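# Place tube rack in fume hood and close sash

## Task

Set the tube rack on the fume hood's work surface so that the whole rack lies past the orange tape line, standing upright, with each tube seated all the way down in a hole; then lower the sash until it is completely closed. The task fails if the rack or any tube touches the floor, or if the robot tips over or is left leaning. Anything that stays in place only because the robot is holding it does not count. At the end, release everything and move the robot away.

## Robot and tools

Robot: a Hello Robot Stretch 4 with one arm. It has an omni-wheel base, a lift that slides up and down a mast, a telescoping arm that reaches forward, a wrist with yaw, pitch and roll joints, and a two-finger gripper made of bendable steel strips. It stands about 1.6 m tall, and the edge of the base is no more than 0.23 m from the base origin. Now and then an outside push may briefly nudge a loose object.

Frames: the base frame has its origin on the floor below the centre of the base, with x pointing forward, y to the left and z up. The odometry frame is the base frame as it was when the scene began. hand_pose is reported in the base frame. It marks a point between the open fingertips, and when all wrist joints are zero its axes line up with the base frame. The printed value may be slightly off.

execute_actions(actions, cameras): actions is a list holding exactly one action, or an empty list to just read the state and images. An action can contain:
- base: one relative command, measured from the base's last reported position. translate_m moves straight, forward positive, -2 to 2 m. strafe_m moves sideways, left positive, -2 to 2 m. rotate_rad turns in place, counter-clockwise (left) positive, -3.2 to 3.2 rad.
- joints: absolute targets, named individually.
  - lift_m: 0 to 1.2 m.
  - arm_m: extension, 0 to 0.55 m.
  - wrist_yaw_rad: -1.134 to 4.276. 0 points forward, positive turns left, 3.14 is folded back, and above 3.4 the arm may get in the way.
  - wrist_pitch_rad: -1.117 to 4.259. 0 is level and 1.57 points straight down.
  - wrist_roll_rad: -1.117 to 4.259. At 0 the fingers sit at equal height; positive turns clockwise when viewed from behind the gripper.
  - gripper_m: fingertip gap, -0.038 to 0.141 m. Values below 0 press the fingers together.
  - Done tolerances: ±0.004 for lift, arm and gripper; ±0.02 for yaw and roll; ±0.05 for pitch.
- pace: "slow", "default", "fast" or "max". Base speed at each pace is 0.1, 0.3, 0.4 or 0.6 m/s, and turning is 1, 2, 3 or 4 rad/s. When the lift is above 0.2 m, these speeds are reduced, down to 0.3 m/s and 1 rad/s at full height.
- contact_limits: only {"arm_m": value}, from 0 (gentlest) to 0.75 (firmest). The default is 0.5.
- end_of_arm: only "enable_torque", sent alone. It re-enables any wrist or gripper motor that shut off, and that motor then holds its current position.

Base and joint motions start together and may finish at different times. A joint target outside its range is clipped and the result reports this. Any other bad value or unknown key makes the call get refused, and nothing moves. A joint or base left out of an action may still be driving toward its earlier target. No single action runs longer than 15 s. If a result reports a stop, the remaining execute_actions, wait and finished_scene calls in that same reply are skipped.

cameras: a list chosen from head_camera, head_left_camera, head_right_camera, wrist_camera and all. null, an omitted list or ["all"] returns every camera; [] returns none. The "pictures" line lists the returned images in order. head_camera looks forward and downward; turn the base to look in other directions. head_left_camera and head_right_camera are fisheyes that look down more steeply and also show the base and arm. wrist_camera looks along the fingers, which appear low in its image.

Other tools:
- wait(seconds): 0 to 10 s. Nothing new is commanded. It returns the state and images.
- zoom_image(camera, region): region is [x0, y0, x1, y1] in pixels of that camera's latest full image, at most 504x504. Image sizes are 420x560 for head_camera, 420x672 for the two fisheyes and 616x392 for wrist_camera.
- read_manual: only returns licence text.
- finished_scene(scene): ends the scene. The goal must already be met and must stay met.

Reading the results:
- lidar_m: 12 distances from the base origin, in 30° sectors going counter-clockwise from straight ahead (4th is left, 7th is behind, 10th is right). "-" means nothing was seen or the object is closer than 0.25 m. The lidar covers roughly 0.15 m up to robot height. It can miss glass, clear plastic and thin legs.
- wrist_depth_mm: a 7x7 grid of depths in mm (100 to 2000) read from the top left. It does not include clear objects, but it does include the robot itself.
- base_odometry: integrated from wheel turns, so wheel slip adds error. Heading ranges from -3.142 to 3.142. If turned_by_wheels and turned_by_imu differ by more than about 0.1 rad, a collision or slip probably happened.
- base_tilt: in degrees, positive when leaning forward or right, with an offset of up to about 1.5°.
- motor_effort: percent of maximum, positive toward higher joint values. The peak during the action is shown in brackets. For wheel_0, wheel_1 and wheel_2, positive means turning right. When on_its_own shows a motor's rest effort out of range, something is loading or pressing on it.
- on_its_own: reports what happened without being commanded. "held at" gives the target a joint is holding.
- Statuses:
  - done
  - off_target: came to rest short of the target and may still be pushing.
  - contact_stop_at_<key>: the part hit something and went slack. A slack lift can sink, and slack wheels can drift.
  - limit_stop_at_tilt: the lean is over 6°, and the lift, arm and wheels stop responding until the lean decreases.
  - limit_stop_at_own_body: a self-collision was about to happen. This is likely with pitch below -0.2 and roll below -0.4 or above 4. Move the joint away from the body.
  - time_out
  - torque_fault: a wrist or gripper motor overloaded and went limp. Send enable_torque.
  - Any part that went slack holds again once it is commanded.

Gripping: command gripper_m smaller than the object's width. Squeezing harder pulls the object toward the wrist. Neither the reading nor "done" tells you whether an object is held; at targets of 0 or more, look for a clear change in gripper effort. If the fingertips get stuck on a surface, raise the lift. To unfold the wrist at the start, send lift_m 0.4 together with wrist_yaw_rad 0.

Things to avoid:
- Driving or turning with more than 1 kg held while arm_m is above 0.2, especially at fast or max pace.
- Strong steady pushes with the gripper held high or with a high contact limit, which can tip the robot.
- Pressing the gripper into things with base or arm motion, or holding more than about 2 kg in a level gripper, which causes torque faults.
- Drops, slams, and letting the rack or tubes touch the floor.

Before finishing, open the gripper and back the robot away.

Each tool is called after ">>>" by a JSON object that holds its "method" and its "body", one argument or row to a line.

## Session

>>> {"method": "execute_actions", "body": {
  "actions": []
}}

Scene clock: 0.00 s.
base_odometry: x=+0.000 y=+0.000 heading=+0.000 (m, m, rad; odometry frame)
turned_by_wheels: +0.000 (rad since the last result)
turned_by_imu: +0.000 (rad since the last result)
base_tilt: forward=-0.6 right=+0.0 (deg)
lidar_m: 2.14 1.64 1.67 2.61 1.20 1.19 1.25 1.30 1.26 1.37 1.92 2.30
base_status: not commanded
joint_positions: lift_m=+0.283 arm_m=-0.003 wrist_yaw_rad=+3.047 wrist_pitch_rad=-0.005 wrist_roll_rad=-0.011 gripper_m=+0.057
joint_status: not commanded
motor_effort: lift_m=+19 arm_m=+0 wrist_yaw_rad=-1 wrist_pitch_rad=-6 wrist_roll_rad=-1 gripper_m=-2 wheel_0=+0 wheel_1=+0 wheel_2=+0 (%)
hand_pose: x=-0.1107 y=+0.1143 z=+0.4627 quat_wxyz=(+0.047, +0.002, -0.005, +0.999) (m; base frame)
wrist_depth_mm: - 140 1983 - - 1756 1618 / - 140 - - - 1863 1618 / - 135 222 - 1397 1661 1576 / 119 142 1863 - - 1863 1661 / 1229 1537 1863 - 1921 1863 1618 / 1281 1464 196 1537 193 1537 1229 / 1025 1025 1060 107 1098 991 1025
pictures: head_camera, head_left_camera, head_right_camera, wrist_camera
Images, in order (width x height): head_camera 420x560, head_left_camera 420x672, head_right_camera 420x672, wrist_camera 616x392.

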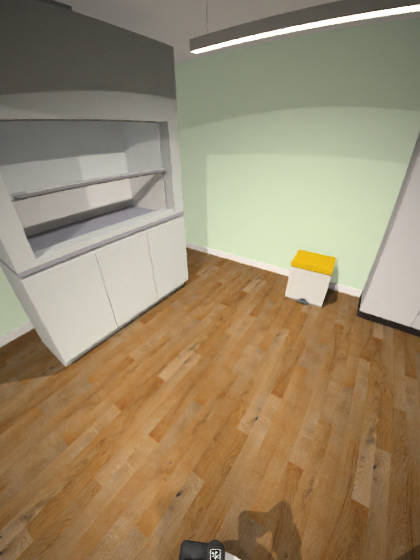

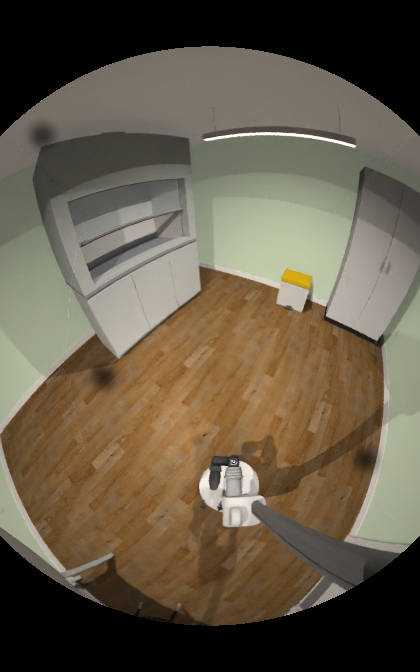

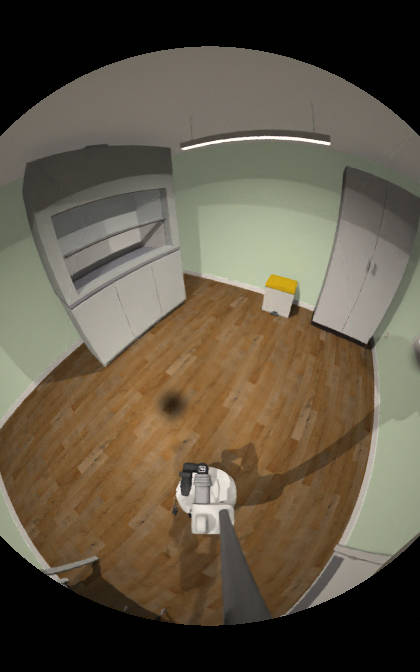

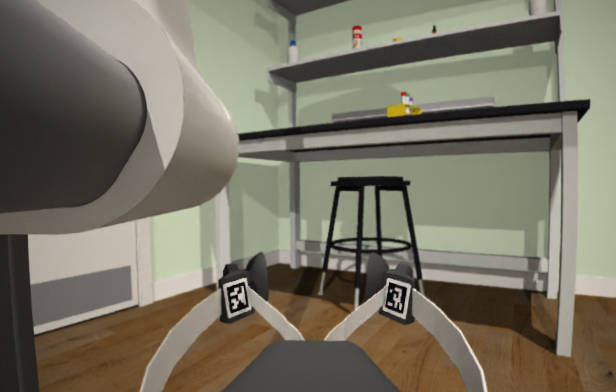

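>>> {"method": "execute_actions", "body": {
  "actions": [
    {"base":{"rotate_rad":2.7},"joints":{"lift_m":0.9,"wrist_yaw_rad":0}}
  ]
}}

Scene clock: 7.07 s.
base_odometry: x=+0.000 y=+0.000 heading=+2.700 (m, m, rad; odometry frame)
turned_by_wheels: +2.700 (rad since the last result)
turned_by_imu: +2.711 (rad since the last result)
base_tilt: forward=-0.6 right=+0.0 (deg)
lidar_m: 1.18 1.33 1.27 1.26 1.40 2.23 2.31 2.00 1.68 2.46 2.47 1.18
base_status: done
joint_positions: lift_m=+0.900 arm_m=-0.003 wrist_yaw_rad=+0.000 wrist_pitch_rad=-0.005 wrist_roll_rad=-0.011 gripper_m=+0.057
joint_status: all done
motor_effort: lift_m=+22(22) arm_m=+0(0) wrist_yaw_rad=-2(3) wrist_pitch_rad=-6(6) wrist_roll_rad=-1(1) gripper_m=-2(3) wheel_0=-2(8) wheel_1=-1(9) wheel_2=-1(7) (%)
hand_pose: x=+0.4568 y=-0.0873 z=+1.0793 quat_wxyz=(+1.000, -0.005, -0.002, +0.000) (m; base frame)
wrist_depth_mm: 1499 1921 1863 1808 1661 1618 1537 / 1464 1863 1863 1756 1708 1618 1576 / 1499 1863 1921 1808 1708 1618 1576 / 1499 1921 1921 1808 1708 1618 1576 / 1464 1808 1863 1756 1708 1661 1576 / 1308 1205 197 1098 193 1661 1618 / 1366 1756 1336 107 1708 1618 1661
pictures: head_camera, head_left_camera, head_right_camera, wrist_camera
Images, in order (width x height): head_camera 420x560, head_left_camera 420x672, head_right_camera 420x672, wrist_camera 616x392.

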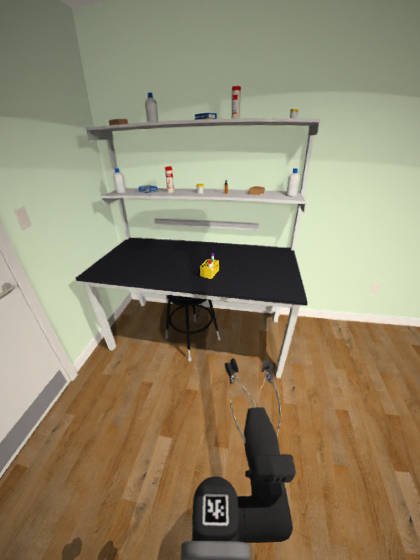

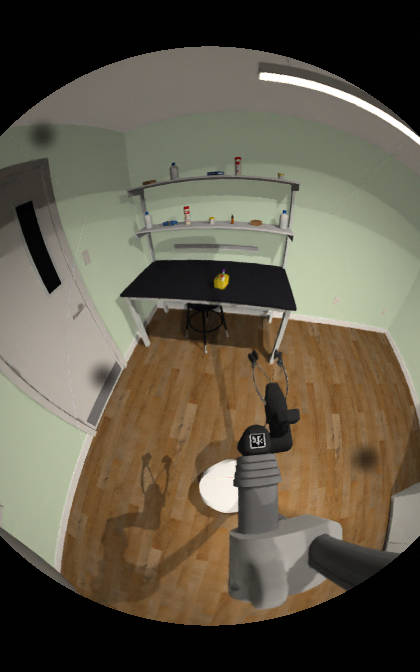

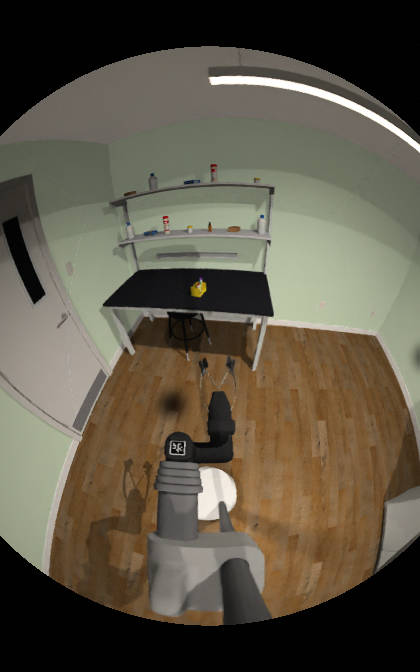

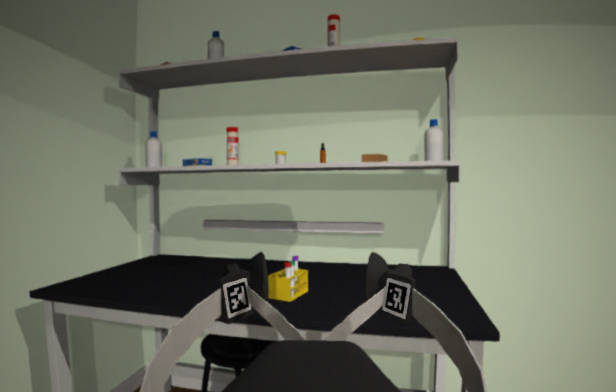

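>>> {"method": "execute_actions", "body": {
  "actions": [
    {"base":{"translate_m":0.7},"joints":{"wrist_pitch_rad":0.4,"lift_m":1.0}}
  ],
  "cameras": ["head_camera","wrist_camera"]
}}

>>> {"method": "zoom_image", "body": {
  "camera": "head_camera",
  "region": [130, 250, 290, 410]
}}

Scene clock: 14.80 s.
base_odometry: x=-0.633 y=+0.299 heading=+2.700 (m, m, rad; odometry frame)
turned_by_wheels: +0.000 (rad since the last result)
turned_by_imu: -0.001 (rad since the last result)
base_tilt: forward=-0.6 right=+0.0 (deg)
lidar_m: 0.50 0.55 0.87 1.11 1.26 2.02 3.00 2.14 2.03 2.56 0.63 0.51
base_status: done
joint_positions: lift_m=+1.000 arm_m=-0.003 wrist_yaw_rad=+0.000 wrist_pitch_rad=+0.402 wrist_roll_rad=-0.011 gripper_m=+0.057
joint_status: all done
motor_effort: lift_m=+21(23) arm_m=+0(0) wrist_yaw_rad=+0(1) wrist_pitch_rad=-5(4) wrist_roll_rad=-1(1) gripper_m=-3(1) wheel_0=+0(8) wheel_1=+0(4) wheel_2=+2(11) (%)
hand_pose: x=+0.4338 y=-0.0874 z=+1.0652 quat_wxyz=(+0.980, -0.005, +0.200, +0.001) (m; base frame)
wrist_depth_mm: 1060 1060 1025 991 931 878 715 / 1160 1160 1078 1042 976 931 891 / 1255 1281 1160 1078 1042 991 946 / 1098 1098 1060 1042 1042 1025 1008 / 809 798 798 798 798 768 809 / 634 640 196 634 193 615 609 / 539 521 525 107 535 504 517
pictures: head_camera, wrist_camera
Images, in order (width x height): head_camera 420x560, wrist_camera 616x392.

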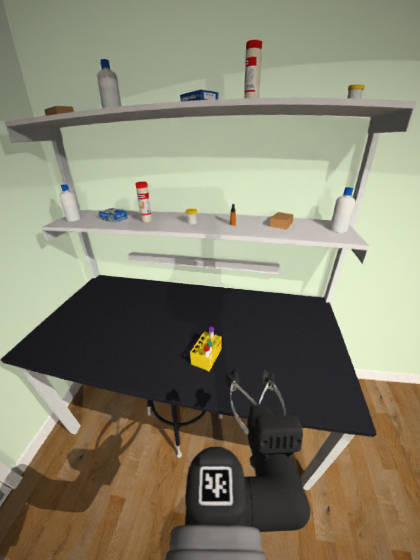

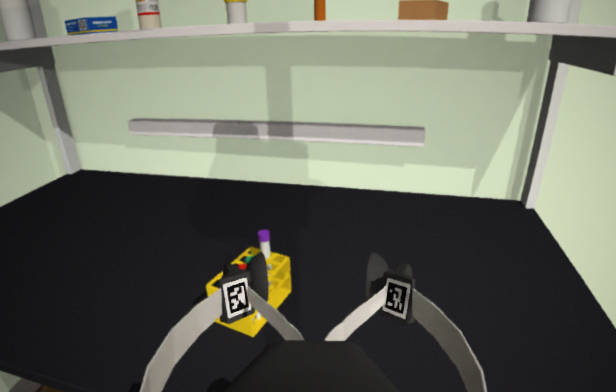

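Region (130, 250, 290, 410) of head_camera's 420x560 image, scaled by 3.150, with more detail than that image has.

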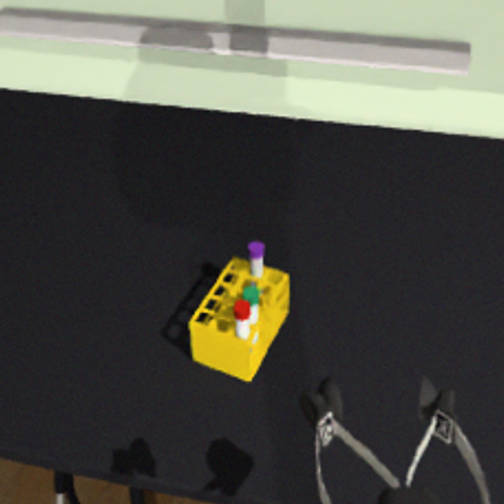

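>>> {"method": "execute_actions", "body": {
  "actions": [
    {"base":{"strafe_m":0.09},"joints":{"wrist_pitch_rad":1.0,"lift_m":1.1,"arm_m":0.1}}
  ],
  "cameras": ["head_camera","wrist_camera"]
}}

Scene clock: 27.83 s.
base_odometry: x=-0.671 y=+0.218 heading=+2.700 (m, m, rad; odometry frame)
turned_by_wheels: +0.000 (rad since the last result)
turned_by_imu: +0.000 (rad since the last result)
base_tilt: forward=-0.6 right=+0.0 (deg)
lidar_m: 0.51 0.57 0.91 1.03 1.18 1.86 2.98 2.27 2.11 2.65 0.61 0.53
base_status: done
joint_positions: lift_m=+1.100 arm_m=+0.099 wrist_yaw_rad=+0.000 wrist_pitch_rad=+1.001 wrist_roll_rad=-0.011 gripper_m=+0.057
joint_status: all done
motor_effort: lift_m=+23(25) arm_m=+6(5) wrist_yaw_rad=+0(1) wrist_pitch_rad=-3(3) wrist_roll_rad=-1(1) gripper_m=-3(3) wheel_0=+0(4) wheel_1=-1(11) wheel_2=+2(2) (%)
hand_pose: x=+0.4255 y=-0.0874 z=+1.0350 quat_wxyz=(+0.877, -0.005, +0.480, +0.003) (m; base frame)
wrist_depth_mm: 831 820 809 788 778 778 759 / 741 732 715 699 691 691 691 / 654 647 640 564 627 621 615 / 591 585 580 569 564 564 559 / 1281 1336 539 530 525 512 512 / 1255 1255 196 1255 194 488 480 / 1160 1160 1138 107 1160 946 1098
pictures: head_camera, wrist_camera
Images, in order (width x height): head_camera 420x560, wrist_camera 616x392.

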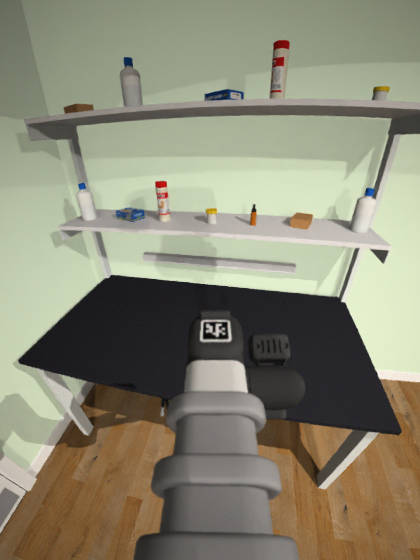

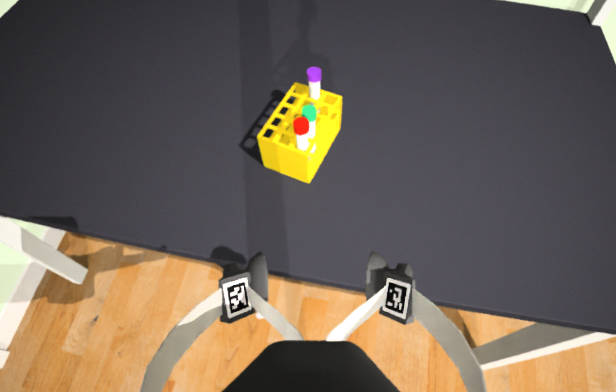

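>>> {"method": "execute_actions", "body": {
  "actions": [
    {"base":{"translate_m":0.2},"joints":{"wrist_pitch_rad":1.57,"lift_m":1.15,"arm_m":0.36,"gripper_m":0.0}}
  ],
  "cameras": ["head_left_camera","wrist_camera"]
}}

Scene clock: 46.13 s.
base_odometry: x=-0.852 y=+0.303 heading=+2.700 (m, m, rad; odometry frame)
turned_by_wheels: +0.000 (rad since the last result)
turned_by_imu: +0.000 (rad since the last result)
base_tilt: forward=-0.6 right=+0.1 (deg)
lidar_m: 0.31 0.34 0.56 0.97 1.16 1.82 3.19 2.31 2.23 2.69 0.38 0.29
base_status: done
joint_positions: lift_m=+1.150 arm_m=+0.359 wrist_yaw_rad=+0.000 wrist_pitch_rad=+1.570 wrist_roll_rad=-0.011 gripper_m=+0.000
joint_status: all done
motor_effort: lift_m=+22(22) arm_m=+6(5) wrist_yaw_rad=+0(1) wrist_pitch_rad=+1(2) wrist_roll_rad=-1(1) gripper_m=-6(4) wheel_0=+0(2) wheel_1=+1(5) wheel_2=+0(9) (%)
hand_pose: x=+0.5301 y=-0.0874 z=+1.0395 quat_wxyz=(+0.707, -0.004, +0.707, +0.004) (m; base frame)
wrist_depth_mm: 508 504 500 492 492 488 477 / 512 504 504 496 496 488 484 / 512 512 504 496 492 488 492 / 517 508 504 496 500 496 484 / 517 512 508 462 504 496 492 / 521 517 508 196 185 504 500 / 1336 1336 512 107 504 504 500
pictures: head_left_camera, wrist_camera
Images, in order (width x height): head_left_camera 420x672, wrist_camera 616x392.

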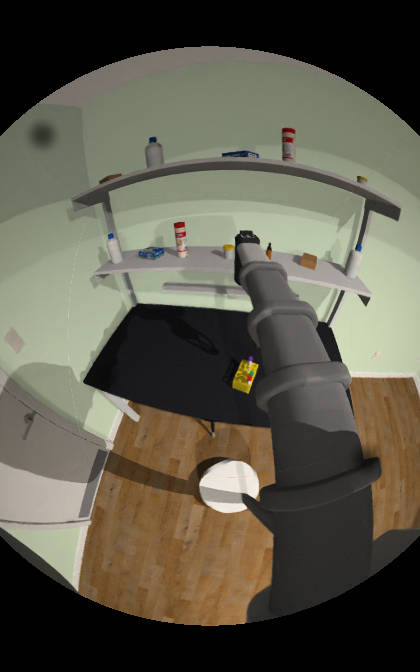

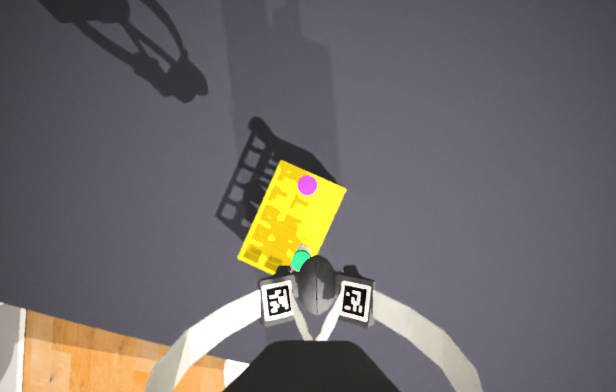

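>>> {"method": "execute_actions", "body": {
  "actions": [
    {"base":{"strafe_m":0.007},"joints":{"lift_m":1.07,"arm_m":0.427}}
  ],
  "cameras": ["head_left_camera","wrist_camera"]
}}

>>> {"method": "zoom_image", "body": {
  "camera": "head_left_camera",
  "region": [170, 280, 330, 440]
}}

Scene clock: 58.97 s.
base_odometry: x=-0.855 y=+0.297 heading=+2.700 (m, m, rad; odometry frame)
turned_by_wheels: +0.000 (rad since the last result)
turned_by_imu: +0.000 (rad since the last result)
base_tilt: forward=-0.6 right=+0.0 (deg)
lidar_m: 0.30 0.36 0.58 0.98 1.13 1.81 3.18 2.32 2.22 2.70 0.40 0.31
base_status: done
joint_positions: lift_m=+1.070 arm_m=+0.426 wrist_yaw_rad=+0.000 wrist_pitch_rad=+1.570 wrist_roll_rad=-0.011 gripper_m=+0.000
joint_status: all done
motor_effort: lift_m=+16(20) arm_m=+6(7) wrist_yaw_rad=-1(1) wrist_pitch_rad=+1(0) wrist_roll_rad=-1(1) gripper_m=-5(5) wheel_0=+1(9) wheel_1=-1(6) wheel_2=+0(0) (%)
hand_pose: x=+0.5971 y=-0.0874 z=+0.9600 quat_wxyz=(+0.707, -0.004, +0.707, +0.004) (m; base frame)
wrist_depth_mm: 427 424 421 418 413 407 404 / 427 424 421 415 413 410 407 / 433 424 421 421 415 413 410 / 433 430 427 421 418 413 413 / 439 433 430 368 421 418 413 / 439 433 427 197 185 418 418 / 439 439 433 107 424 421 421
pictures: head_left_camera, wrist_camera
Images, in order (width x height): head_left_camera 420x672, wrist_camera 616x392.

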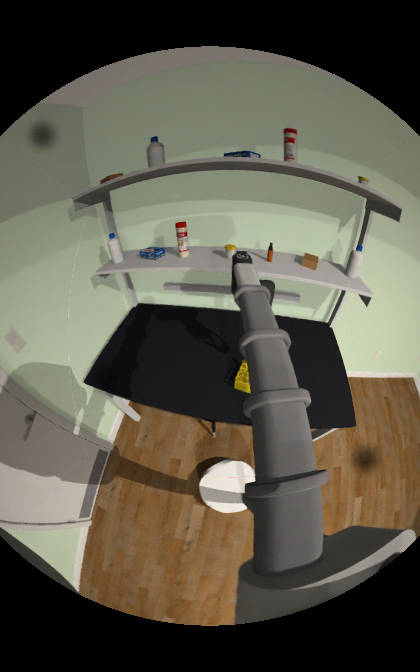

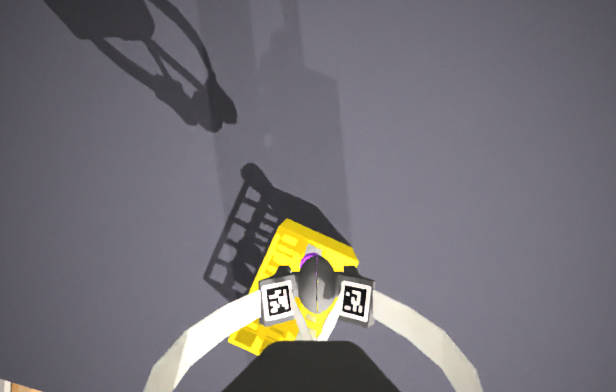

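Region (170, 280, 330, 440) of head_left_camera's 420x672 image, scaled by 3.150, with more detail than that image has.

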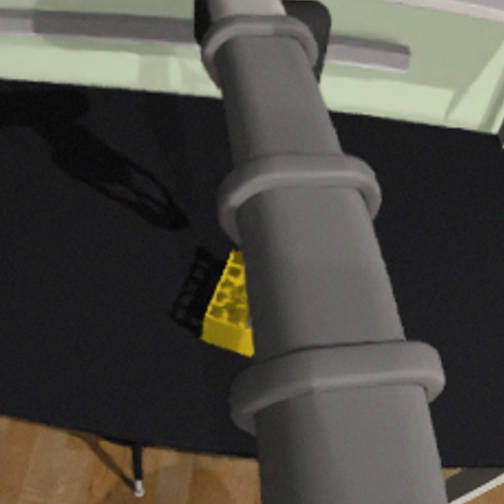

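>>> {"method": "execute_actions", "body": {
  "actions": [
    {"joints":{"lift_m":1.03},"pace":"slow"}
  ],
  "cameras": ["head_right_camera","wrist_camera"]
}}

>>> {"method": "zoom_image", "body": {
  "camera": "head_right_camera",
  "region": [140, 280, 300, 440]
}}

Scene clock: 67.77 s.
base_odometry: x=-0.855 y=+0.297 heading=+2.700 (m, m, rad; odometry frame)
turned_by_wheels: +0.000 (rad since the last result)
turned_by_imu: +0.000 (rad since the last result)
base_tilt: forward=-0.5 right=+0.1 (deg)
lidar_m: 0.30 0.34 0.56 0.98 1.14 1.83 3.18 2.30 2.23 2.70 0.39 0.30
base_status: not commanded
joint_positions: lift_m=+1.030 arm_m=+0.426 wrist_yaw_rad=+0.000 wrist_pitch_rad=+1.570 wrist_roll_rad=-0.011 gripper_m=+0.000
joint_status: all done
motor_effort: lift_m=+15(14) arm_m=+6(6) wrist_yaw_rad=+1(0) wrist_pitch_rad=+0(0) wrist_roll_rad=-1(1) gripper_m=-6(5) wheel_0=+0(1) wheel_1=-1(1) wheel_2=+0(0) (%)
hand_pose: x=+0.5971 y=-0.0874 z=+0.9200 quat_wxyz=(+0.707, -0.004, +0.707, +0.004) (m; base frame)
wrist_depth_mm: 387 384 379 375 373 370 368 / 387 387 382 377 375 370 368 / 392 387 384 379 377 375 370 / 394 389 387 384 382 377 373 / 394 389 387 336 382 377 375 / 397 394 389 197 185 379 377 / 399 394 314 107 384 379 382
pictures: head_right_camera, wrist_camera
Images, in order (width x height): head_right_camera 420x672, wrist_camera 616x392.

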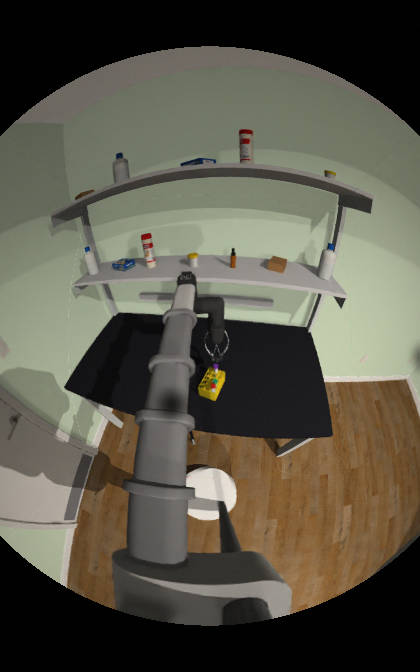

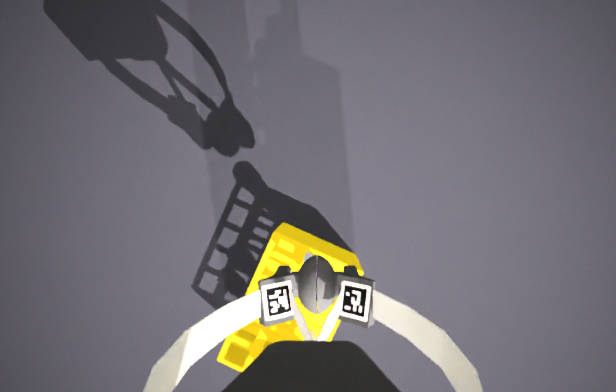

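Region (140, 280, 300, 440) of head_right_camera's 420x672 image, scaled by 3.150, with more detail than that image has.

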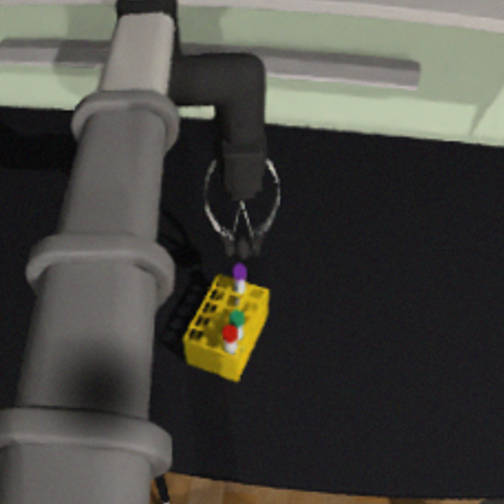

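>>> {"method": "execute_actions", "body": {
  "actions": [
    {"joints":{"lift_m":1.0},"pace":"slow"}
  ],
  "cameras": ["head_right_camera","wrist_camera"]
}}

>>> {"method": "zoom_image", "body": {
  "camera": "head_right_camera",
  "region": [140, 280, 300, 440]
}}

Scene clock: 73.10 s.
base_odometry: x=-0.855 y=+0.297 heading=+2.700 (m, m, rad; odometry frame)
turned_by_wheels: +0.000 (rad since the last result)
turned_by_imu: +0.000 (rad since the last result)
base_tilt: forward=-0.6 right=+0.0 (deg)
lidar_m: 0.31 0.35 0.56 0.98 1.14 1.81 3.18 2.33 2.23 2.71 0.39 0.31
base_status: not commanded
joint_positions: lift_m=+1.001 arm_m=+0.426 wrist_yaw_rad=+0.000 wrist_pitch_rad=+1.571 wrist_roll_rad=-0.011 gripper_m=+0.000
joint_status: all done
motor_effort: lift_m=+8(14) arm_m=+6(6) wrist_yaw_rad=+0(1) wrist_pitch_rad=-2(1) wrist_roll_rad=+0(1) gripper_m=-3(6) wheel_0=+1(1) wheel_1=-1(1) wheel_2=-1(0) (%)
hand_pose: x=+0.5969 y=-0.0874 z=+0.8906 quat_wxyz=(+0.707, -0.004, +0.707, +0.004) (m; base frame)
wrist_depth_mm: 357 357 353 351 349 343 343 / 362 359 353 353 351 347 343 / 362 359 357 353 349 349 345 / 364 364 359 355 353 351 347 / 368 366 359 322 355 353 349 / 368 366 285 202 187 351 351 / 370 368 301 107 357 355 353
pictures: head_right_camera, wrist_camera
Images, in order (width x height): head_right_camera 420x672, wrist_camera 616x392.

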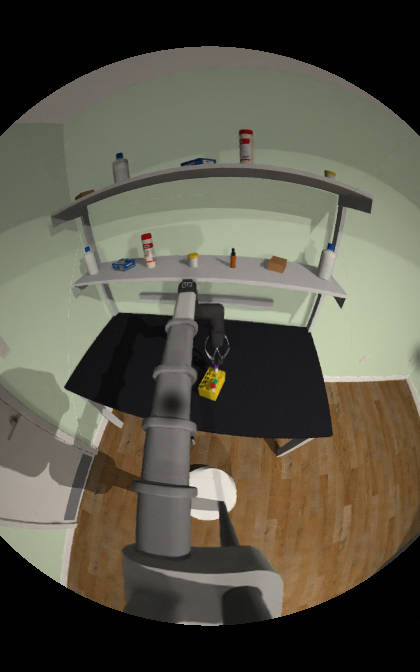

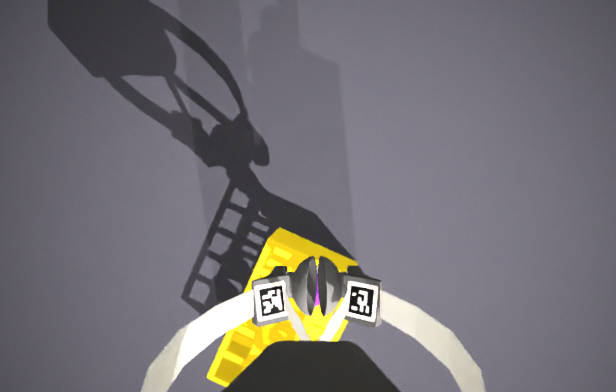

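Region (140, 280, 300, 440) of head_right_camera's 420x672 image, scaled by 3.150, with more detail than that image has.

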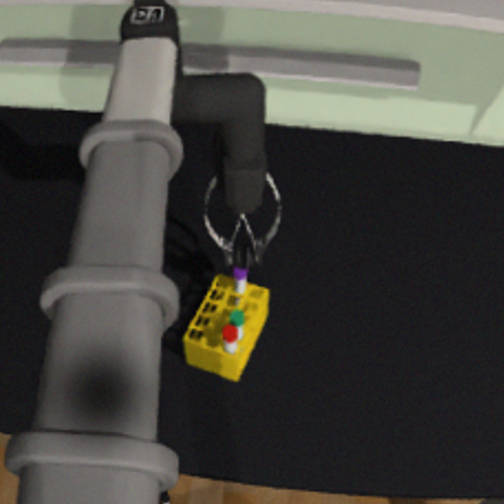

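>>> {"method": "execute_actions", "body": {
  "actions": [
    {"joints":{"gripper_m":-0.035}}
  ],
  "cameras": ["wrist_camera"]
}}

>>> {"method": "execute_actions", "body": {
  "actions": [
    {"joints":{"lift_m":0.975},"pace":"slow"}
  ],
  "cameras": ["head_right_camera","wrist_camera"]
}}

>>> {"method": "zoom_image", "body": {
  "camera": "head_right_camera",
  "region": [140, 280, 300, 440]
}}

Scene clock: 80.40 s.
base_odometry: x=-0.855 y=+0.297 heading=+2.700 (m, m, rad; odometry frame)
turned_by_wheels: +0.000 (rad since the last result)
turned_by_imu: +0.000 (rad since the last result)
base_tilt: forward=-0.6 right=+0.0 (deg)
lidar_m: 0.31 0.36 0.58 0.98 1.14 1.81 3.17 2.30 2.25 2.69 0.37 0.31
base_status: not commanded
joint_positions: lift_m=+1.000 arm_m=+0.426 wrist_yaw_rad=+0.000 wrist_pitch_rad=+1.570 wrist_roll_rad=-0.011 gripper_m=-0.035
joint_status: all done
motor_effort: lift_m=+13(14) arm_m=+6(6) wrist_yaw_rad=+0(1) wrist_pitch_rad=+1(2) wrist_roll_rad=-1(1) gripper_m=-17(12) wheel_0=+0(1) wheel_1=-1(1) wheel_2=+1(0) (%)
hand_pose: x=+0.5971 y=-0.0874 z=+0.8902 quat_wxyz=(+0.707, -0.004, +0.707, +0.004) (m; base frame)
wrist_depth_mm: 355 353 349 347 343 340 340 / 357 355 353 349 347 343 342 / 362 357 353 351 349 345 343 / 362 357 357 353 351 345 343 / 364 362 357 314 351 349 345 / 366 366 180 203 181 351 347 / 368 362 317 107 355 351 349
pictures: wrist_camera
Images, in order (width x height): wrist_camera 616x392.

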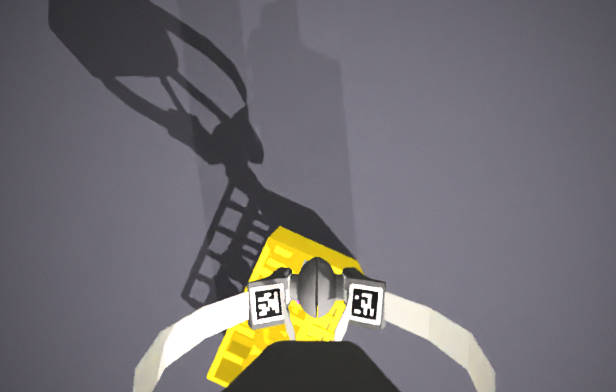

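Scene clock: 81.37 s.
base_odometry: x=-0.855 y=+0.297 heading=+2.700 (m, m, rad; odometry frame)
turned_by_wheels: +0.000 (rad since the last result)
turned_by_imu: +0.000 (rad since the last result)
base_tilt: forward=-0.5 right=+0.0 (deg)
lidar_m: 0.31 0.36 0.58 0.98 1.14 1.80 3.19 2.33 2.24 2.69 0.40 0.32
base_status: not commanded
joint_positions: lift_m=+0.990 arm_m=+0.426 wrist_yaw_rad=+0.000 wrist_pitch_rad=+1.571 wrist_roll_rad=-0.011 gripper_m=-0.035
joint_status: lift_m contact_stop (moved -0.011 of -0.025)
on_its_own: lift_m is slack since a contact_stop (your +0.975 is given up)
motor_effort: lift_m=+12(13) arm_m=+6(6) wrist_yaw_rad=+0(0) wrist_pitch_rad=-4(5) wrist_roll_rad=-1(1) gripper_m=-11(16) wheel_0=+1(1) wheel_1=-1(1) wheel_2=-1(0) (%)
hand_pose: x=+0.5967 y=-0.0874 z=+0.8793 quat_wxyz=(+0.707, -0.004, +0.707, +0.004) (m; base frame)
wrist_depth_mm: 351 347 345 340 340 336 334 / 351 347 347 345 342 338 336 / 353 349 347 345 343 340 336 / 353 351 349 345 343 342 340 / 355 353 353 309 347 343 342 / 359 355 182 213 180 345 343 / 359 357 338 107 349 345 342
pictures: head_right_camera, wrist_camera
Images, in order (width x height): head_right_camera 420x672, wrist_camera 616x392.

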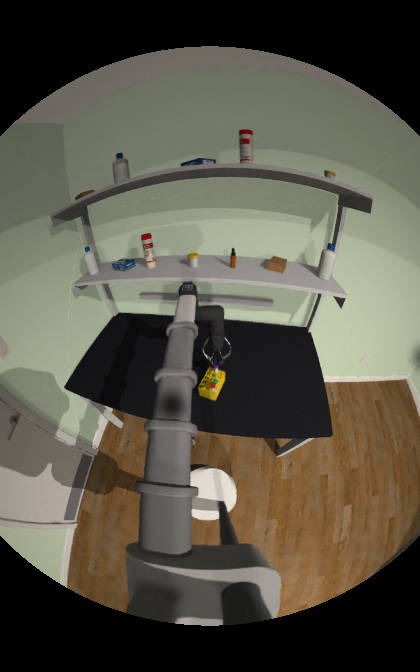

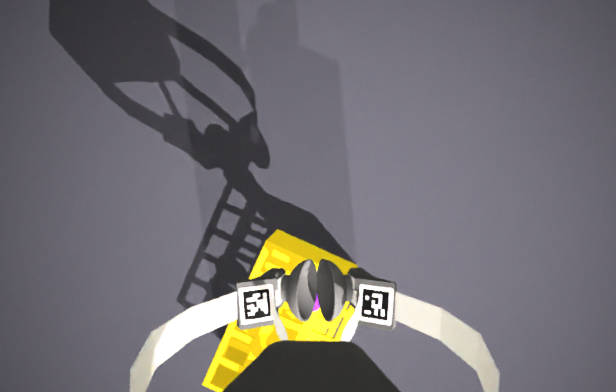

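Region (140, 280, 300, 440) of head_right_camera's 420x672 image, scaled by 3.150, with more detail than that image has.

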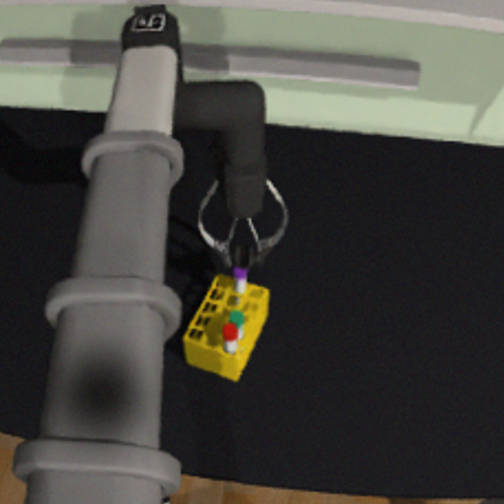

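>>> {"method": "execute_actions", "body": {
  "actions": [
    {"joints":{"gripper_m":0.03,"lift_m":0.995}}
  ],
  "cameras": []
}}

>>> {"method": "execute_actions", "body": {
  "actions": [
    {"joints":{"lift_m":1.06}}
  ],
  "cameras": []
}}

>>> {"method": "execute_actions", "body": {
  "actions": [
    {"joints":{"arm_m":0.0,"wrist_pitch_rad":0.15,"lift_m":0.78}}
  ],
  "cameras": ["head_camera","wrist_camera"]
}}

Scene clock: 89.63 s.
base_odometry: x=-0.855 y=+0.297 heading=+2.700 (m, m, rad; odometry frame)
turned_by_wheels: +0.000 (rad since the last result)
turned_by_imu: +0.000 (rad since the last result)
base_tilt: forward=-0.6 right=+0.0 (deg)
lidar_m: 0.31 0.34 0.55 0.98 1.14 1.81 3.15 2.31 2.25 2.68 0.40 0.31
base_status: not commanded
joint_positions: lift_m=+0.996 arm_m=+0.426 wrist_yaw_rad=+0.000 wrist_pitch_rad=+1.571 wrist_roll_rad=-0.011 gripper_m=+0.030
joint_status: all done
motor_effort: lift_m=+9(17) arm_m=+6(6) wrist_yaw_rad=+0(0) wrist_pitch_rad=-3(4) wrist_roll_rad=-1(1) gripper_m=+0(17) wheel_0=+1(0) wheel_1=-1(1) wheel_2=+0(0) (%)
hand_pose: x=+0.5967 y=-0.0874 z=+0.8856 quat_wxyz=(+0.707, -0.004, +0.707, +0.004) (m; base frame)
wrist_depth_mm: 359 355 351 351 345 345 342 / 359 357 353 351 347 347 345 / 359 357 355 353 351 347 345 / 362 359 357 355 351 349 347 / 364 362 359 317 353 351 349 / 366 364 186 200 184 351 349 / 368 366 304 107 355 351 351
pictures: none
No camera images: the call's "cameras" was empty. Leave "cameras" out to get every camera's image.

Scene clock: 90.83 s.
base_odometry: x=-0.855 y=+0.297 heading=+2.700 (m, m, rad; odometry frame)
turned_by_wheels: +0.000 (rad since the last result)
turned_by_imu: +0.000 (rad since the last result)
base_tilt: forward=-0.5 right=+0.1 (deg)
lidar_m: 0.30 0.36 0.55 0.97 1.13 1.82 3.17 2.32 2.23 2.68 0.40 0.31
base_status: not commanded
joint_positions: lift_m=+1.060 arm_m=+0.426 wrist_yaw_rad=+0.000 wrist_pitch_rad=+1.570 wrist_roll_rad=-0.011 gripper_m=+0.030
joint_status: all done
motor_effort: lift_m=+22(22) arm_m=+6(6) wrist_yaw_rad=+1(0) wrist_pitch_rad=+0(4) wrist_roll_rad=-1(1) gripper_m=-4(5) wheel_0=-1(1) wheel_1=-1(1) wheel_2=-1(1) (%)
hand_pose: x=+0.5971 y=-0.0874 z=+0.9495 quat_wxyz=(+0.707, -0.004, +0.707, +0.004) (m; base frame)
wrist_depth_mm: 415 413 407 404 399 397 394 / 418 415 410 407 404 399 397 / 418 418 413 410 407 402 399 / 424 418 415 413 407 404 399 / 424 421 418 370 410 407 404 / 427 424 193 338 190 410 407 / 430 424 424 107 413 413 407
pictures: none
No camera images: the call's "cameras" was empty. Leave "cameras" out to get every camera's image.

Scene clock: 93.20 s.
base_odometry: x=-0.855 y=+0.297 heading=+2.700 (m, m, rad; odometry frame)
turned_by_wheels: +0.000 (rad since the last result)
turned_by_imu: +0.000 (rad since the last result)
base_tilt: forward=-0.5 right=+0.0 (deg)
lidar_m: 0.31 0.35 0.56 0.99 1.14 1.80 3.18 2.32 2.23 2.69 0.39 0.33
base_status: not commanded
joint_positions: lift_m=+0.780 arm_m=+0.001 wrist_yaw_rad=+0.000 wrist_pitch_rad=+0.152 wrist_roll_rad=-0.011 gripper_m=+0.030
joint_status: all done
motor_effort: lift_m=+16(19) arm_m=-6(4) wrist_yaw_rad=+0(1) wrist_pitch_rad=-6(11) wrist_roll_rad=-1(1) gripper_m=-3(4) wheel_0=+0(1) wheel_1=-1(1) wheel_2=-1(1) (%)
hand_pose: x=+0.4571 y=-0.0874 z=+0.9147 quat_wxyz=(+0.997, -0.005, +0.076, +0.000) (m; base frame)
wrist_depth_mm: 699 707 741 759 750 723 715 / 976 946 891 854 820 778 741 / 1008 976 904 854 820 788 778 / 1060 1008 976 917 854 820 788 / 723 732 723 723 715 699 691 / 488 496 193 272 191 480 473 / 384 370 277 107 389 353 373
pictures: head_camera, wrist_camera
Images, in order (width x height): head_camera 420x560, wrist_camera 616x392.

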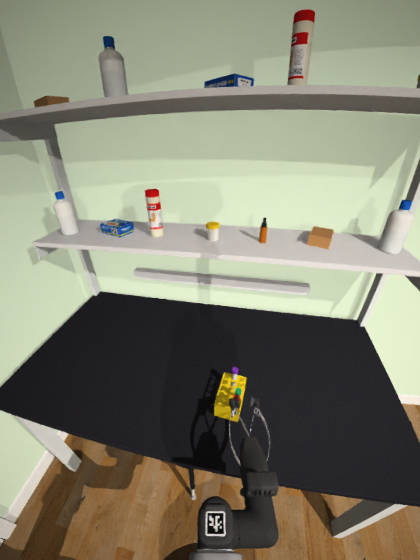

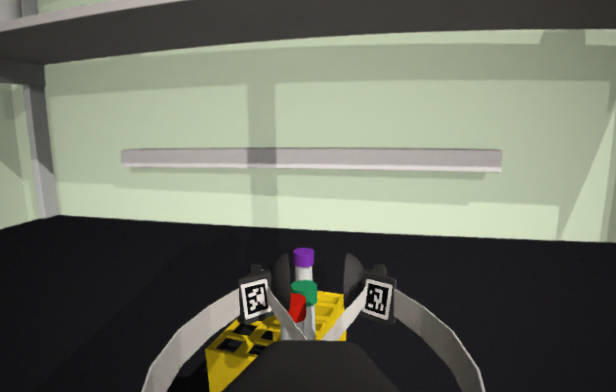

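>>> {"method": "execute_actions", "body": {
  "actions": [
    {"base":{"translate_m":-0.2},"joints":{"lift_m":0.8,"wrist_pitch_rad":0.3}}
  ],
  "cameras": ["head_camera","wrist_camera"]
}}

>>> {"method": "zoom_image", "body": {
  "camera": "head_camera",
  "region": [170, 300, 290, 420]
}}

>>> {"method": "zoom_image", "body": {
  "camera": "wrist_camera",
  "region": [200, 120, 400, 320]
}}

Scene clock: 101.70 s.
base_odometry: x=-0.674 y=+0.212 heading=+2.700 (m, m, rad; odometry frame)
turned_by_wheels: +0.000 (rad since the last result)
turned_by_imu: +0.000 (rad since the last result)
base_tilt: forward=-0.6 right=+0.0 (deg)
lidar_m: 0.50 0.57 0.91 1.02 1.17 1.86 2.98 2.25 2.09 2.66 0.64 0.52
base_status: done
joint_positions: lift_m=+0.800 arm_m=+0.001 wrist_yaw_rad=+0.000 wrist_pitch_rad=+0.302 wrist_roll_rad=-0.011 gripper_m=+0.030
joint_status: all done
motor_effort: lift_m=+23(23) arm_m=-6(6) wrist_yaw_rad=-1(0) wrist_pitch_rad=-5(8) wrist_roll_rad=-1(1) gripper_m=-6(4) wheel_0=+0(5) wheel_1=+1(7) wheel_2=+0(9) (%)
hand_pose: x=+0.4474 y=-0.0874 z=+0.8922 quat_wxyz=(+0.989, -0.005, +0.150, +0.001) (m; base frame)
wrist_depth_mm: 1118 1078 1042 1025 946 904 866 / 1160 1138 1060 1008 960 931 904 / 1205 1205 1138 1078 1042 991 931 / 798 788 778 585 750 732 732 / 535 535 535 477 525 517 512 / 421 404 193 368 190 394 384 / 1255 854 355 107 332 310 317
pictures: head_camera, wrist_camera
Images, in order (width x height): head_camera 420x560, wrist_camera 616x392.

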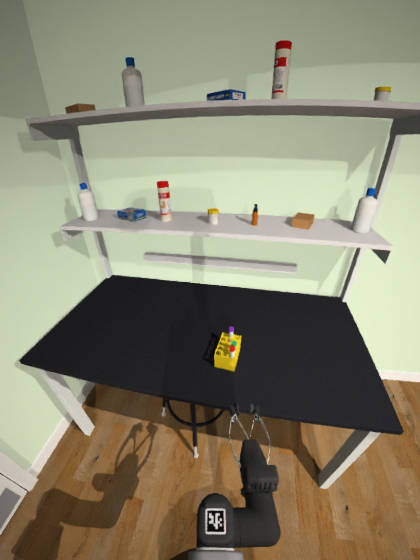

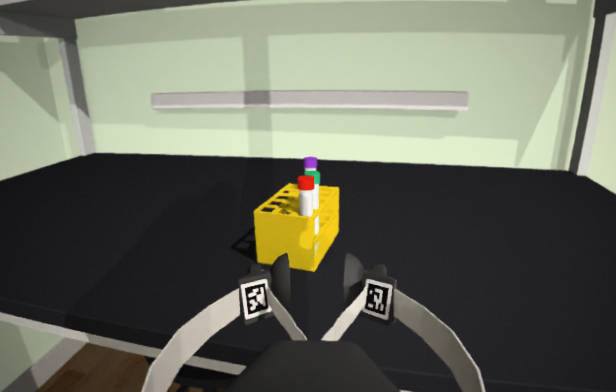

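Region (170, 300, 290, 420) of head_camera's 420x560 image, scaled by 4.200, with more detail than that image has.

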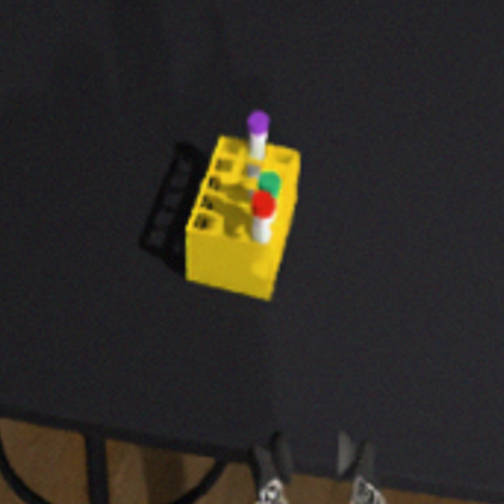

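Region (200, 120, 400, 320) of wrist_camera's 616x392 image, scaled by 2.520.

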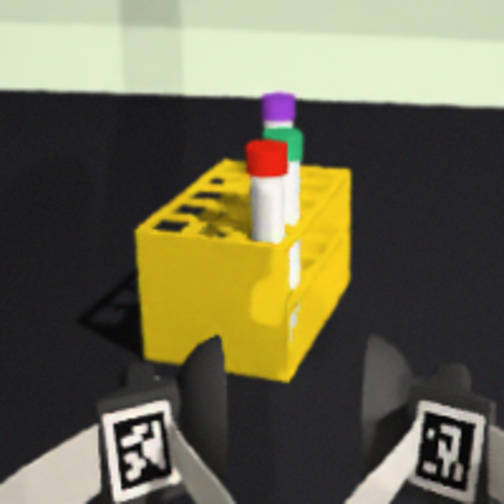

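>>> {"method": "execute_actions", "body": {
  "actions": [
    {"base":{"rotate_rad":-0.25},"joints":{"lift_m":0.69,"wrist_pitch_rad":0.2,"gripper_m":0.13}}
  ],
  "cameras": []
}}

>>> {"method": "execute_actions", "body": {
  "actions": [
    {"base":{"strafe_m":0.21}}
  ],
  "cameras": ["head_camera","wrist_camera"]
}}

Scene clock: 121.07 s.
base_odometry: x=-0.674 y=+0.212 heading=+2.450 (m, m, rad; odometry frame)
turned_by_wheels: -0.250 (rad since the last result)
turned_by_imu: -0.251 (rad since the last result)
base_tilt: forward=-0.5 right=+0.1 (deg)
lidar_m: 0.51 0.52 0.67 0.99 1.07 1.43 3.02 2.84 2.12 2.66 2.09 0.55
base_status: done
joint_positions: lift_m=+0.690 arm_m=+0.001 wrist_yaw_rad=+0.000 wrist_pitch_rad=+0.202 wrist_roll_rad=-0.011 gripper_m=+0.130
joint_status: all done
motor_effort: lift_m=+16(20) arm_m=-6(6) wrist_yaw_rad=-1(0) wrist_pitch_rad=-6(9) wrist_roll_rad=-1(1) gripper_m=+0(4) wheel_0=+1(5) wheel_1=+0(7) wheel_2=+0(5) (%)
hand_pose: x=+0.4546 y=-0.0874 z=+0.8106 quat_wxyz=(+0.995, -0.005, +0.101, +0.001) (m; base frame)
wrist_depth_mm: 976 976 991 1025 1025 1025 1042 / 1008 1008 1008 1025 1060 1078 1098 / 1042 1060 1078 1078 1078 1118 1138 / 661 445 564 640 627 615 1160 / 392 392 389 389 384 377 370 / 314 307 306 310 309 312 364 / 512 517 1118 107 1118 1281 1308
pictures: none
No camera images: the call's "cameras" was empty. Leave "cameras" out to get every camera's image.

Scene clock: 123.07 s.
base_odometry: x=-0.808 y=+0.050 heading=+2.450 (m, m, rad; odometry frame)
turned_by_wheels: +0.000 (rad since the last result)
turned_by_imu: +0.000 (rad since the last result)
base_tilt: forward=-0.5 right=+0.1 (deg)
lidar_m: 0.49 0.51 0.64 0.80 0.87 1.16 2.56 3.06 2.29 2.86 0.79 0.53
base_status: done
joint_positions: lift_m=+0.690 arm_m=+0.001 wrist_yaw_rad=+0.000 wrist_pitch_rad=+0.202 wrist_roll_rad=-0.011 gripper_m=+0.130
joint_status: not commanded
motor_effort: lift_m=+16(16) arm_m=-6(6) wrist_yaw_rad=-1(1) wrist_pitch_rad=-6(6) wrist_roll_rad=-1(1) gripper_m=+0(1) wheel_0=-1(7) wheel_1=-2(12) wheel_2=-1(0) (%)
hand_pose: x=+0.4546 y=-0.0874 z=+0.8106 quat_wxyz=(+0.995, -0.005, +0.101, +0.001) (m; base frame)
wrist_depth_mm: 960 960 976 991 1008 1008 1025 / 991 991 1008 1008 1025 1042 1060 / 1025 1060 1042 1060 1060 1078 1098 / 668 654 647 436 627 615 609 / 392 392 392 389 384 379 370 / 293 294 294 296 296 300 301 / 715 345 347 107 1118 1118 1281
pictures: head_camera, wrist_camera
Images, in order (width x height): head_camera 420x560, wrist_camera 616x392.

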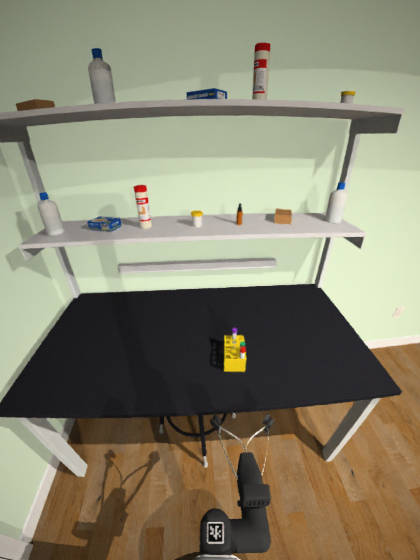

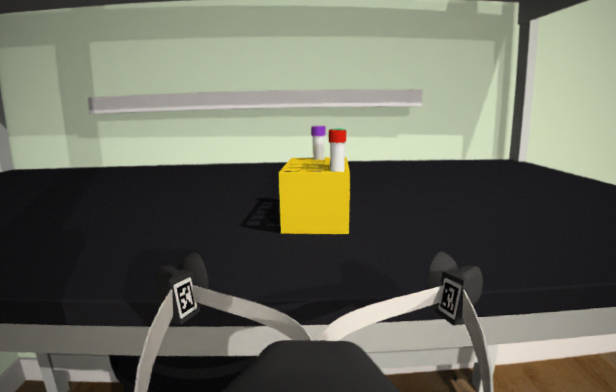

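>>> {"method": "execute_actions", "body": {
  "actions": [
    {"joints":{"arm_m":0.28}}
  ],
  "cameras": ["head_right_camera","wrist_camera"]
}}

>>> {"method": "zoom_image", "body": {
  "camera": "head_right_camera",
  "region": [140, 280, 300, 440]
}}

Scene clock: 131.83 s.
base_odometry: x=-0.808 y=+0.050 heading=+2.450 (m, m, rad; odometry frame)
turned_by_wheels: +0.000 (rad since the last result)
turned_by_imu: +0.000 (rad since the last result)
base_tilt: forward=-0.6 right=+0.1 (deg)
lidar_m: 0.50 0.51 0.69 0.81 0.86 1.14 2.56 3.07 2.28 2.88 0.79 0.54
base_status: not commanded
joint_positions: lift_m=+0.690 arm_m=+0.279 wrist_yaw_rad=+0.000 wrist_pitch_rad=+0.202 wrist_roll_rad=-0.011 gripper_m=+0.130
joint_status: all done
motor_effort: lift_m=+16(16) arm_m=+6(8) wrist_yaw_rad=+1(0) wrist_pitch_rad=-5(6) wrist_roll_rad=-1(1) gripper_m=+1(1) wheel_0=-1(1) wheel_1=-2(2) wheel_2=-1(1) (%)
hand_pose: x=+0.7324 y=-0.0874 z=+0.8106 quat_wxyz=(+0.995, -0.005, +0.101, +0.001) (m; base frame)
wrist_depth_mm: 707 715 723 723 741 750 759 / 715 732 691 750 750 768 788 / 759 759 778 778 798 809 809 / 654 654 640 272 549 609 603 / 389 387 359 187 329 373 366 / 273 260 188 179 180 243 263 / 218 211 204 107 210 208 213
pictures: head_right_camera, wrist_camera
Images, in order (width x height): head_right_camera 420x672, wrist_camera 616x392.

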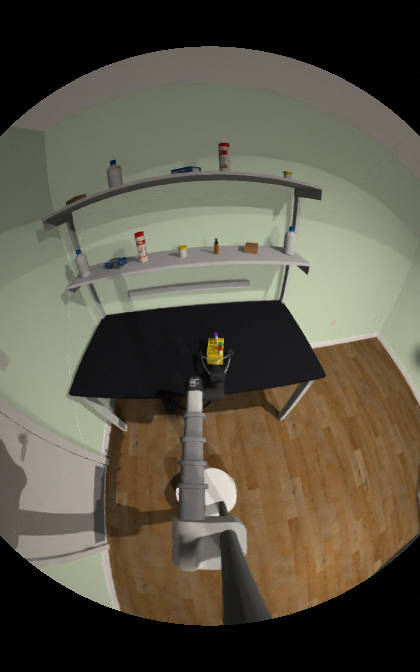

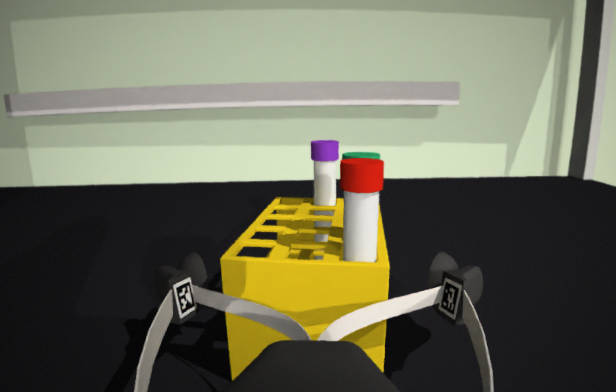

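Region (140, 280, 300, 440) of head_right_camera's 420x672 image, scaled by 3.150, with more detail than that image has.

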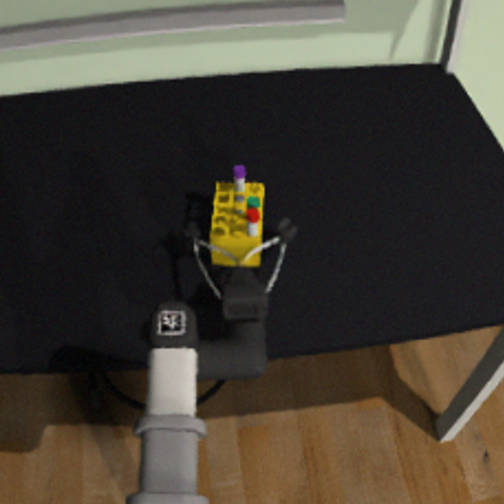

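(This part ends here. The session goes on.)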